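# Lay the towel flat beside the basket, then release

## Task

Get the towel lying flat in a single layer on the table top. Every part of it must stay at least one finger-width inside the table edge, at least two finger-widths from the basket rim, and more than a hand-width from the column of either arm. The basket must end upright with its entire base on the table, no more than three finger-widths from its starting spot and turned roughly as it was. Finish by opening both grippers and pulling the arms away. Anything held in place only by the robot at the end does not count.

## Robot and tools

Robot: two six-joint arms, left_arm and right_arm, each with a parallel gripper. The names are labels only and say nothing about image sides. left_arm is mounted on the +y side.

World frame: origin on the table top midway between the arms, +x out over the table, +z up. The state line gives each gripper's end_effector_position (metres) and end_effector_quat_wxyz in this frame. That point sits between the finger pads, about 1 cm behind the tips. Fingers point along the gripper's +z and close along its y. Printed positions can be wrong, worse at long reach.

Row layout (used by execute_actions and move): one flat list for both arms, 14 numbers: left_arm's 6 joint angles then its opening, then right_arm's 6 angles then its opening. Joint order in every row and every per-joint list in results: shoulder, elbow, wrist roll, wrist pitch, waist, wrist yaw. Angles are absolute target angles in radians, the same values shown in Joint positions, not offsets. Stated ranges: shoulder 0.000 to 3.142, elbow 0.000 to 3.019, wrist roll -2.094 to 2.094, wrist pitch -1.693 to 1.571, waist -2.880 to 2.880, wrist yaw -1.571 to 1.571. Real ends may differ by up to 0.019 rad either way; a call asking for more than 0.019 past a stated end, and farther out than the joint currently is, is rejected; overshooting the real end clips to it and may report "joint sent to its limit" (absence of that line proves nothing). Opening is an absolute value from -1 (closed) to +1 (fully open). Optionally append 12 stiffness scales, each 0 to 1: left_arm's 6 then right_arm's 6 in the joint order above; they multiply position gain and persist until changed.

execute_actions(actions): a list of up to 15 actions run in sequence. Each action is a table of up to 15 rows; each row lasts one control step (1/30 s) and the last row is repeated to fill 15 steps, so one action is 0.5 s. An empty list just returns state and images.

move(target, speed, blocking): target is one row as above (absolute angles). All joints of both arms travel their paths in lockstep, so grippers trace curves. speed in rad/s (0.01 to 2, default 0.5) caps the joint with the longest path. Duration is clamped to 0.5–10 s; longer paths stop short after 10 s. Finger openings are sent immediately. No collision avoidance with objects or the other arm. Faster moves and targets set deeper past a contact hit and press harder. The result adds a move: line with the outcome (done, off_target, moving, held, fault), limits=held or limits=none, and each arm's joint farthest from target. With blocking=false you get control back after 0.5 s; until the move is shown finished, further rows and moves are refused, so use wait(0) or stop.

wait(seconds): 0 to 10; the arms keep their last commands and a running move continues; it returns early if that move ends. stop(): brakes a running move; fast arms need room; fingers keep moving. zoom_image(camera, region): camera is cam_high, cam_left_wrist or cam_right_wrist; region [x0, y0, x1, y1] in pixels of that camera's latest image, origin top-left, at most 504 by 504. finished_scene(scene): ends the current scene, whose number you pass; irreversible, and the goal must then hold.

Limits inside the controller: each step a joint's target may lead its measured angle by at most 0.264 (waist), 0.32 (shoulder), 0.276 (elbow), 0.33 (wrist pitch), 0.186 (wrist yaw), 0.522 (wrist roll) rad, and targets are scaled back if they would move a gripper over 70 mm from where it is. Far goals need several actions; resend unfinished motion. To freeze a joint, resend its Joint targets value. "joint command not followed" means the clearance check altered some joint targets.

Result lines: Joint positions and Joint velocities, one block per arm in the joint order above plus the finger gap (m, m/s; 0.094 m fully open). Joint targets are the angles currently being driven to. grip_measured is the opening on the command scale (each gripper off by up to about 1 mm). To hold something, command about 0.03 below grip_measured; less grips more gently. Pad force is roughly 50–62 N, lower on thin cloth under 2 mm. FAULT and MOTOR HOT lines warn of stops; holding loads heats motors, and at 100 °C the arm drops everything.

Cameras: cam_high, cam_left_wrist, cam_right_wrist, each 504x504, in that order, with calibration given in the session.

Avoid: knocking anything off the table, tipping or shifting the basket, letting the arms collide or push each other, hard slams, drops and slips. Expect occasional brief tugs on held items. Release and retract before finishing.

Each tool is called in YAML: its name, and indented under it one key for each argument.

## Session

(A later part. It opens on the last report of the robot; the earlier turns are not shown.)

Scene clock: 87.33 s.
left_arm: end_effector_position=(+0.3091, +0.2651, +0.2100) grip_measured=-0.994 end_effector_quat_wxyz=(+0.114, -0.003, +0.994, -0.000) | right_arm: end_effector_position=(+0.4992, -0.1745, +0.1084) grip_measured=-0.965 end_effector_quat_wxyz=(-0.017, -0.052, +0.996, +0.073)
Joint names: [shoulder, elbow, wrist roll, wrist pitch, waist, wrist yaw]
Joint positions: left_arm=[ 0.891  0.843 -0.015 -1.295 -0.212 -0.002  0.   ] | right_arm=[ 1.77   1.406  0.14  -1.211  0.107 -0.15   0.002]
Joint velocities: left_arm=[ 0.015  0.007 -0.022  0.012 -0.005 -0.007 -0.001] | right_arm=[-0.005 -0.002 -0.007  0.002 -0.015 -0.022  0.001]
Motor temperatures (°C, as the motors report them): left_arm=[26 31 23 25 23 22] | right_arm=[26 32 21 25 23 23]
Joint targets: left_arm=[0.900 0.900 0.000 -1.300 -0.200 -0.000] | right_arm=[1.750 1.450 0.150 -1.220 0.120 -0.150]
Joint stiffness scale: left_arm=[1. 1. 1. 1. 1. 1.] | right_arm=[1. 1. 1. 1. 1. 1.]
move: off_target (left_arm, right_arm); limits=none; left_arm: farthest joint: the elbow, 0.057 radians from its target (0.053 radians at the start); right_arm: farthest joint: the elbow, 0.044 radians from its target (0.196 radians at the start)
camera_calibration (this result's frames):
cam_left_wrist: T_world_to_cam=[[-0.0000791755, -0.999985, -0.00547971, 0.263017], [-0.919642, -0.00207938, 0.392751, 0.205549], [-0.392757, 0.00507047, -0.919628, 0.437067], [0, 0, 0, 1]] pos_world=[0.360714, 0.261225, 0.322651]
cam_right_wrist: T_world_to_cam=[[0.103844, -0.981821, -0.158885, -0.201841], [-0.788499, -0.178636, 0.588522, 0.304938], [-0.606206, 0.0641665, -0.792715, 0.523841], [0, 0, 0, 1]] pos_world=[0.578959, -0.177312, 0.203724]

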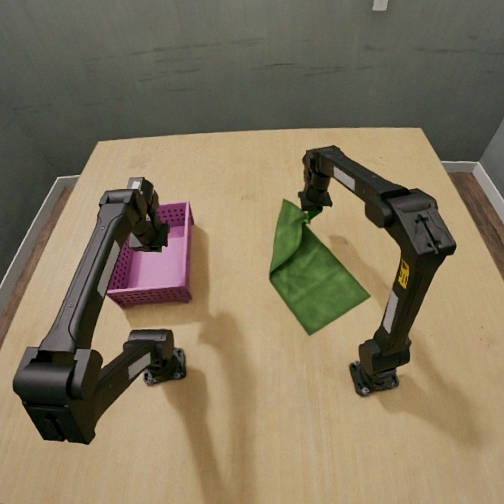

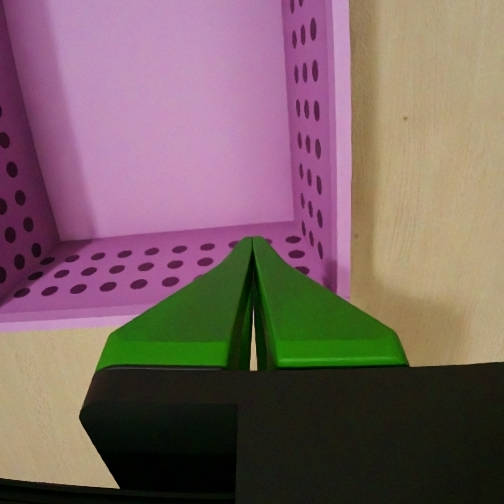

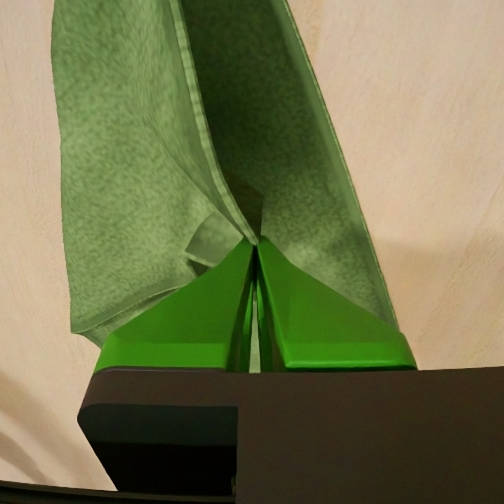

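move:
  target: [0.9,0.9,0,-1.3,0.3,0,-1,1.82,1.7,0.4,-1.4,0.36,-0.05,-1]
  speed: 0.35

move:
  target: [0.9,0.9,0,-1.3,0.3,0,-1,2.19,1.96,0.6,-1.3,0.56,0.1,-1]
  speed: 0.3

Scene clock: 92.80 s.
left_arm: end_effector_position=(+0.2771, +0.3970, +0.2105) grip_measured=-0.994 end_effector_quat_wxyz=(+0.111, -0.249, +0.962, +0.028) | right_arm: end_effector_position=(+0.4911, -0.0535, +0.1836) grip_measured=-0.965 end_effector_quat_wxyz=(+0.004, -0.050, +0.998, +0.032)
Joint names: [shoulder, elbow, wrist roll, wrist pitch, waist, wrist yaw]
Joint positions: left_arm=[ 0.891  0.845 -0.015 -1.295  0.289 -0.002  0.   ] | right_arm=[ 1.798  1.653  0.39  -1.391  0.352 -0.054  0.002]
Joint velocities: left_arm=[-0.015  0.002  0.007  0.017  0.005  0.051 -0.001] | right_arm=[ 0.005 -0.002  0.007  0.002 -0.015 -0.022 -0.   ]
Motor temperatures (°C, as the motors report them): left_arm=[26 31 23 25 23 22] | right_arm=[26 34 21 25 23 23]
Joint targets: left_arm=[0.900 0.900 0.000 -1.300 0.300 0.000] | right_arm=[1.820 1.700 0.400 -1.400 0.360 -0.050]
Joint stiffness scale: left_arm=[1. 1. 1. 1. 1. 1.] | right_arm=[1. 1. 1. 1. 1. 1.]
move: off_target (left_arm, right_arm); limits=none; left_arm: farthest joint: the elbow, 0.055 radians from its target (0.057 radians at the start); right_arm: farthest joint: the elbow, 0.047 radians from its target (0.294 radians at the start)
camera_calibration (this result's frames):
cam_left_wrist: T_world_to_cam=[[0.480384, -0.877044, -0.00509657, 0.21294], [-0.80601, -0.443753, 0.391703, 0.32028], [-0.345802, -0.18406, -0.920078, 0.48646], [0, 0, 0, 1]] pos_world=[0.324075, 0.41842, 0.323212]
cam_right_wrist: T_world_to_cam=[[0.104238, -0.991771, -0.0743233, -0.0864853], [-0.815278, -0.12801, 0.564743, 0.296118], [-0.56961, 0.00172663, -0.821913, 0.554819], [0, 0, 0, 1]] pos_world=[0.566464, -0.0488257, 0.282355]

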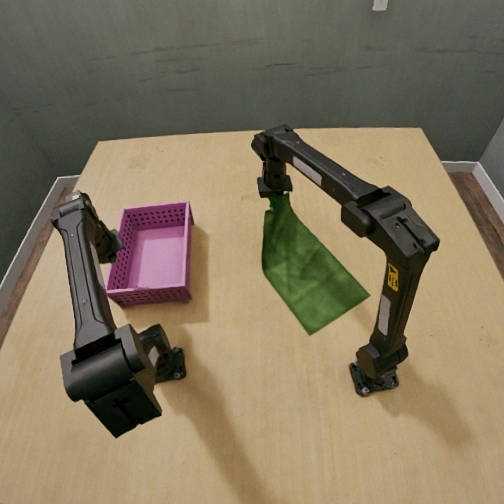

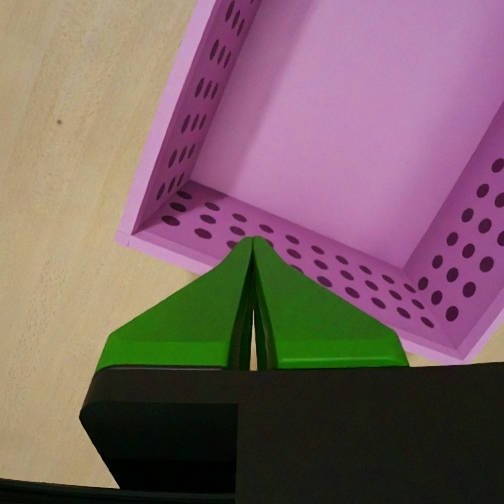

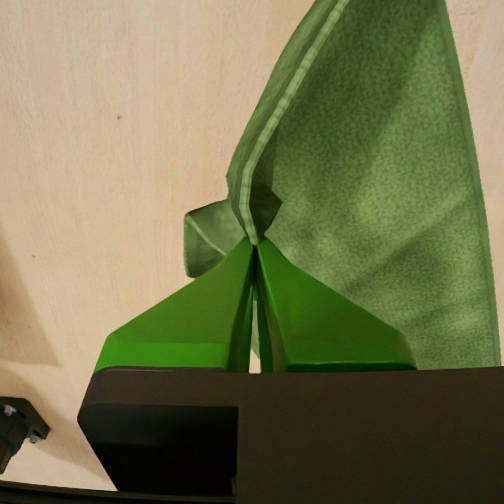

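Scene clock: 94.73 s.
left_arm: end_effector_position=(+0.2763, +0.3966, +0.2090) grip_measured=-0.994 end_effector_quat_wxyz=(+0.109, -0.249, +0.962, +0.027) | right_arm: end_effector_position=(+0.5213, +0.0842, +0.0581) grip_measured=-0.965 end_effector_quat_wxyz=(+0.027, -0.051, +0.998, -0.040)
Joint names: [shoulder, elbow, wrist roll, wrist pitch, waist, wrist yaw]
Joint positions: left_arm=[ 0.891  0.841 -0.015 -1.295  0.289 -0.002  0.   ] | right_arm=[ 2.176  1.912  0.59  -1.309  0.555  0.096  0.002]
Joint velocities: left_arm=[-0.015 -0.007 -0.007 -0.007  0.005 -0.081 -0.001] | right_arm=[-0.005  0.002  0.022  0.007  0.005 -0.022  0.   ]
Motor temperatures (°C, as the motors report them): left_arm=[26 31 23 25 23 22] | right_arm=[26 34 21 25 23 23]
Joint targets: left_arm=[0.900 0.900 0.000 -1.300 0.300 -0.000] | right_arm=[2.190 1.960 0.600 -1.300 0.560 0.100]
Joint stiffness scale: left_arm=[1. 1. 1. 1. 1. 1.] | right_arm=[1. 1. 1. 1. 1. 1.]
move: off_target (left_arm, right_arm); limits=none; left_arm: farthest joint: the elbow, 0.059 radians from its target (0.055 radians at the start); right_arm: farthest joint: the elbow, 0.048 radians from its target (0.307 radians at the start)
camera_calibration (this result's frames):
cam_left_wrist: T_world_to_cam=[[0.480368, -0.877052, -0.0051311, 0.212956], [-0.804819, -0.443116, 0.394859, 0.318811], [-0.348586, -0.185548, -0.918727, 0.485811], [0, 0, 0, 1]] pos_world=[0.323635, 0.418185, 0.321535]
cam_right_wrist: T_world_to_cam=[[0.103427, -0.992129, 0.070592, 0.0296187], [-0.844991, -0.0502058, 0.532418, 0.420031], [-0.524684, -0.114716, -0.843533, 0.456323], [0, 0, 0, 1]] pos_world=[0.591284, 0.102821, 0.1592]

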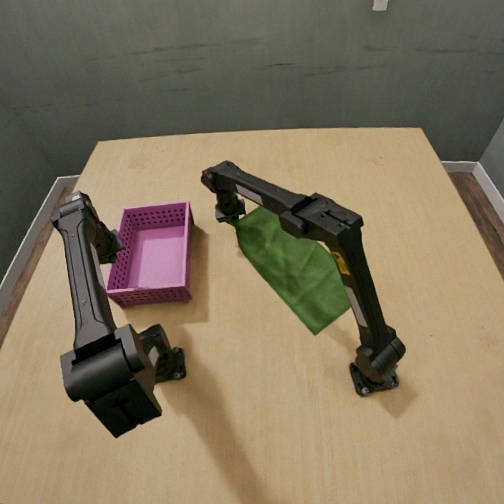

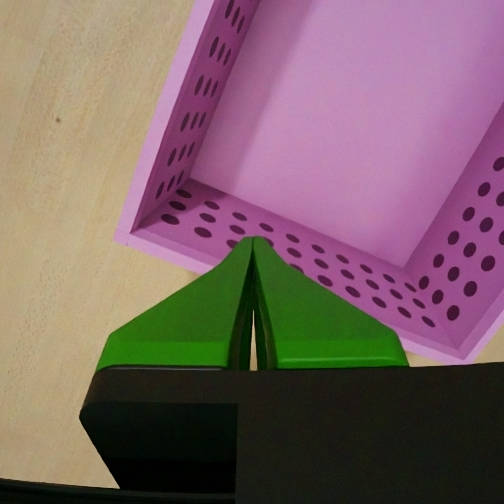

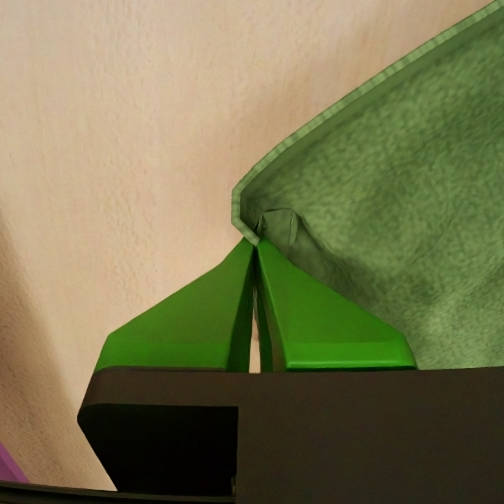

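move:
  target: [0.9,0.9,0,-1.3,0.3,0,-1,2.19,1.96,0.6,-1.3,0.58,0.15,-0.2]

move:
  target: [0.9,0.9,0,-1.3,0.3,0,-1,2.0,1.96,0.6,-1.4,0.58,0.15,-0.2]

move:
  target: [0.9,0.9,0,-1.3,0.3,0,-1,1.2,1.2,0,-1.2,-0.6,0,-0.2]
  speed: 0.8

zoom_image:
  camera: "cam_high"
  region: [180,180,400,400]

Scene clock: 99.03 s.
left_arm: end_effector_position=(+0.2771, +0.3970, +0.2105) grip_measured=-0.994 end_effector_quat_wxyz=(+0.111, -0.249, +0.962, +0.028) | right_arm: end_effector_position=(+0.5218, +0.0839, +0.0591) grip_measured=-0.202 end_effector_quat_wxyz=(+0.042, -0.057, +0.996, -0.059)
Joint names: [shoulder, elbow, wrist roll, wrist pitch, waist, wrist yaw]
Joint positions: left_arm=[ 0.891  0.845 -0.015 -1.295  0.289 -0.002  0.   ] | right_arm=[ 2.176  1.912  0.59  -1.309  0.566  0.145  0.038]
Joint velocities: left_arm=[-0.015  0.007 -0.051  0.007  0.005 -0.095 -0.   ] | right_arm=[-0.005 -0.012  0.022  0.017  0.005 -0.037  0.   ]
Motor temperatures (°C, as the motors report them): left_arm=[26 31 23 25 23 22] | right_arm=[27 35 21 25 23 23]
Joint targets: left_arm=[0.900 0.900 -0.000 -1.300 0.300 0.000] | right_arm=[2.190 1.960 0.600 -1.300 0.580 0.150]
Joint stiffness scale: left_arm=[1. 1. 1. 1. 1. 1.] | right_arm=[1. 1. 1. 1. 1. 1.]
move: off_target (left_arm, right_arm); limits=none; left_arm: farthest joint: the elbow, 0.055 radians from its target (0.059 radians at the start); right_arm: farthest joint: the elbow, 0.048 radians from its target (0.048 radians at the start)
camera_calibration (this result's frames):
cam_left_wrist: T_world_to_cam=[[0.480384, -0.877044, -0.00509657, 0.21294], [-0.80601, -0.443753, 0.391703, 0.32028], [-0.345802, -0.18406, -0.920078, 0.48646], [0, 0, 0, 1]] pos_world=[0.324075, 0.41842, 0.323212]
cam_right_wrist: T_world_to_cam=[[0.112071, -0.987483, 0.110988, 0.021974], [-0.860798, -0.0406737, 0.507318, 0.428859], [-0.496454, -0.152394, -0.854582, 0.446507], [0, 0, 0, 1]] pos_world=[0.588368, 0.107187, 0.16157]

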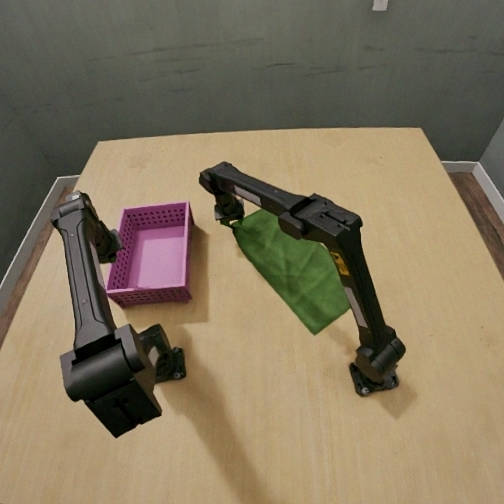

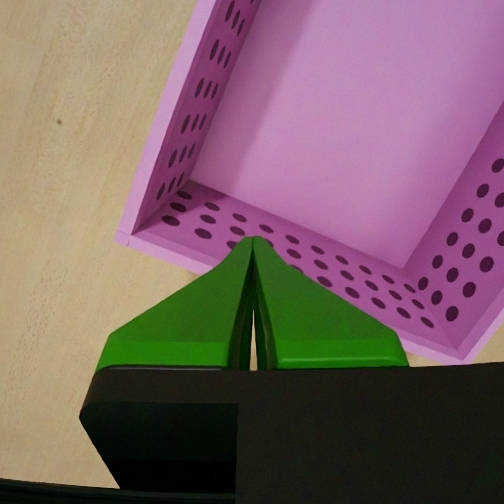

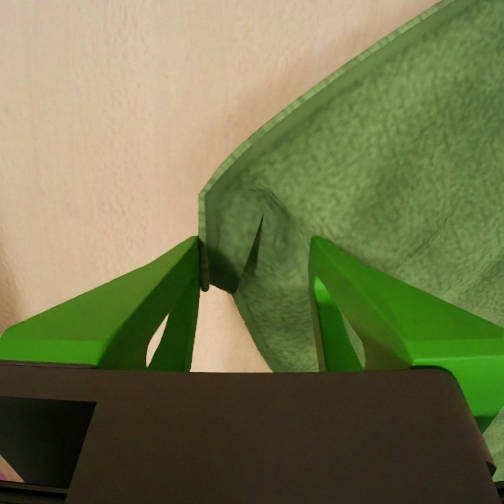

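Scene clock: 99.97 s.
left_arm: end_effector_position=(+0.2766, +0.3968, +0.2097) grip_measured=-0.994 end_effector_quat_wxyz=(+0.110, -0.249, +0.962, +0.028) | right_arm: end_effector_position=(+0.5122, +0.0755, +0.1829) grip_measured=-0.202 end_effector_quat_wxyz=(+0.091, -0.052, +0.994, -0.023)
Joint names: [shoulder, elbow, wrist roll, wrist pitch, waist, wrist yaw]
Joint positions: left_arm=[ 0.891  0.843 -0.015 -1.295  0.289 -0.002  0.   ] | right_arm=[ 1.991  1.93   0.59  -1.392  0.566  0.146  0.038]
Joint velocities: left_arm=[-0.015 -0.007  0.081  0.012 -0.015  0.037 -0.   ] | right_arm=[ 0.005  0.002 -0.081  0.002 -0.015 -0.007  0.   ]
Motor temperatures (°C, as the motors report them): left_arm=[26 31 23 25 23 22] | right_arm=[27 35 21 25 23 23]
Joint targets: left_arm=[0.900 0.900 -0.000 -1.300 0.300 0.000] | right_arm=[2.000 1.960 0.600 -1.400 0.580 0.150]
Joint stiffness scale: left_arm=[1. 1. 1. 1. 1. 1.] | right_arm=[1. 1. 1. 1. 1. 1.]
move: off_target (left_arm, right_arm); limits=none; left_arm: farthest joint: the elbow, 0.057 radians from its target (0.055 radians at the start); right_arm: farthest joint: the elbow, 0.030 radians from its target (0.048 radians at the start)
camera_calibration (this result's frames):
cam_left_wrist: T_world_to_cam=[[0.480375, -0.877048, -0.00511576, 0.212949], [-0.80535, -0.4434, 0.393457, 0.319464], [-0.347349, -0.184887, -0.919329, 0.4861], [0, 0, 0, 1]] pos_world=[0.323831, 0.41829, 0.32228]
cam_right_wrist: T_world_to_cam=[[0.104768, -0.993518, 0.044117, 0.017438], [-0.904097, -0.0766706, 0.420393, 0.398273], [-0.414286, -0.0839297, -0.906269, 0.508376], [0, 0, 0, 1]] pos_world=[0.568863, 0.0905286, 0.292525]

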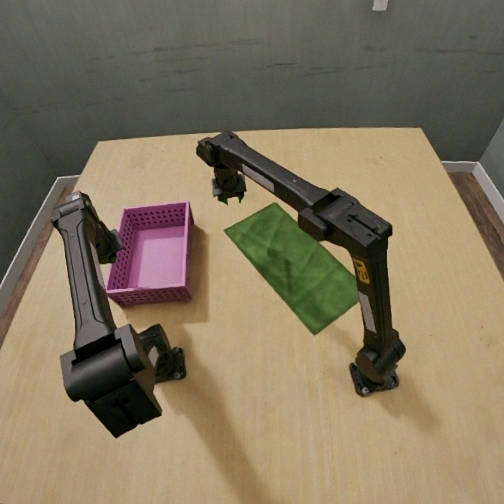

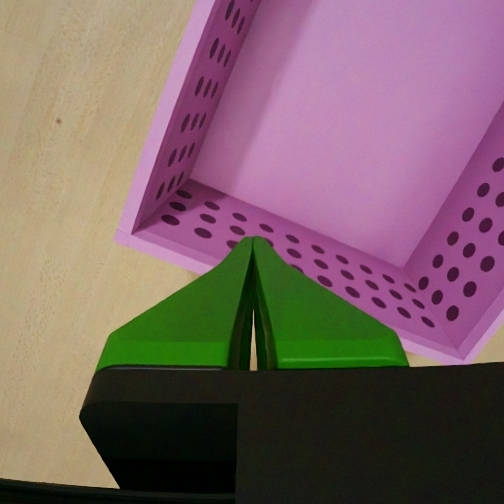

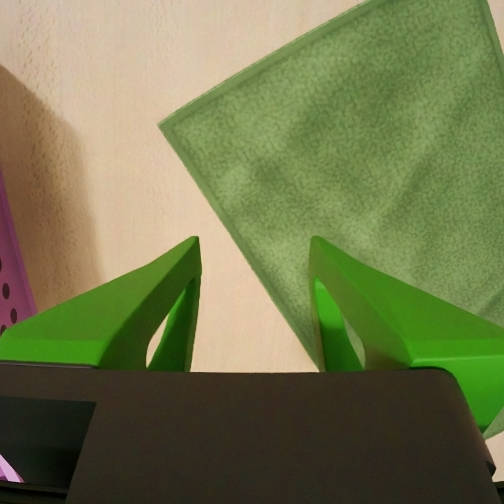

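Scene clock: 102.23 s.
left_arm: end_effector_position=(+0.2771, +0.3971, +0.2107) grip_measured=-0.994 end_effector_quat_wxyz=(+0.111, -0.249, +0.962, +0.028) | right_arm: end_effector_position=(+0.3715, -0.5133, +0.2760) grip_measured=-0.202 end_effector_quat_wxyz=(+0.171, +0.234, +0.956, -0.042)
Joint names: [shoulder, elbow, wrist roll, wrist pitch, waist, wrist yaw]
Joint positions: left_arm=[ 0.891  0.845 -0.015 -1.295  0.289 -0.002  0.   ] | right_arm=[ 1.201  1.197  0.011 -1.214 -0.606  0.004  0.038]
Joint velocities: left_arm=[-0.005  0.002 -0.081  0.007 -0.015  0.095  0.001] | right_arm=[-0.005  0.012 -0.11   0.002 -0.015  0.007  0.001]
Motor temperatures (°C, as the motors report them): left_arm=[26 32 23 25 23 22] | right_arm=[27 35 21 25 23 23]
Joint targets: left_arm=[0.900 0.900 0.000 -1.300 0.300 -0.000] | right_arm=[1.200 1.200 0.000 -1.200 -0.600 0.000]
Joint stiffness scale: left_arm=[1. 1. 1. 1. 1. 1.] | right_arm=[1. 1. 1. 1. 1. 1.]
move: off_target (left_arm); limits=none; left_arm: farthest joint: the elbow, 0.055 radians from its target (0.057 radians at the start); right_arm: farthest joint: the wrist pitch, 0.014 radians from its target (0.192 radians at the start)
camera_calibration (this result's frames):
cam_left_wrist: T_world_to_cam=[[0.480386, -0.877043, -0.00509273, 0.212938], [-0.806142, -0.443823, 0.391352, 0.320444], [-0.345493, -0.183894, -0.920227, 0.486532], [0, 0, 0, 1]] pos_world=[0.324124, 0.418446, 0.323398]
cam_right_wrist: T_world_to_cam=[[-0.455883, -0.889996, -0.00884592, -0.280941], [-0.861124, 0.438537, 0.257198, 0.480257], [-0.225026, 0.124869, -0.966318, 0.538489], [0, 0, 0, 1]] pos_world=[0.406658, -0.527888, 0.394346]

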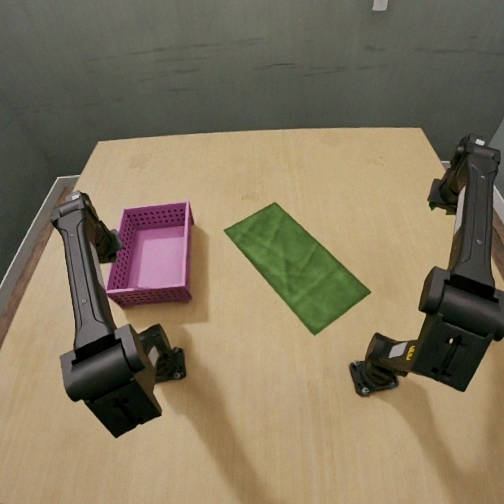

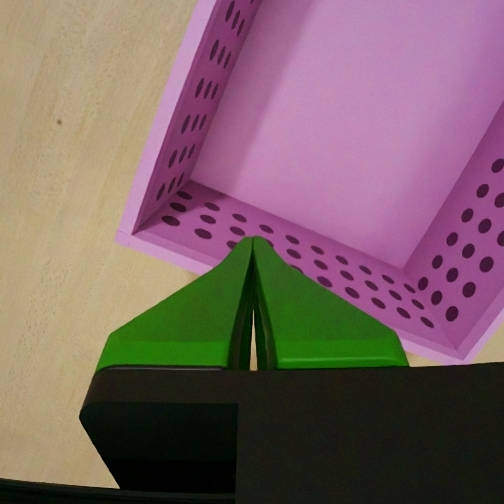

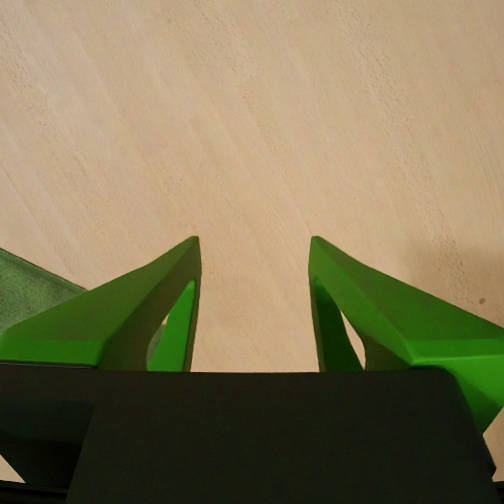

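Region (180, 180, 400, 400) of cam_high's 504x504 image, scaled by 2.291, with more detail than that image has.

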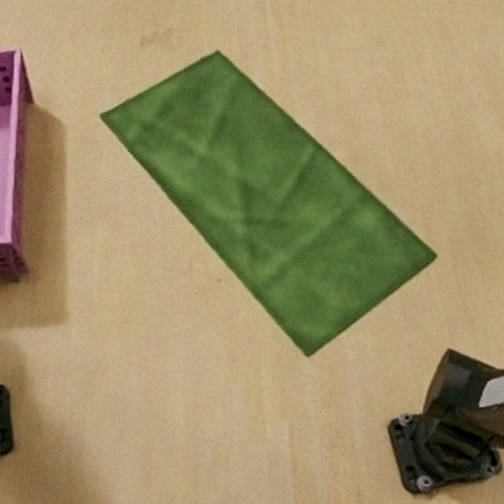

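finished_scene:
  scene: 2

The scene is finished: the task was done.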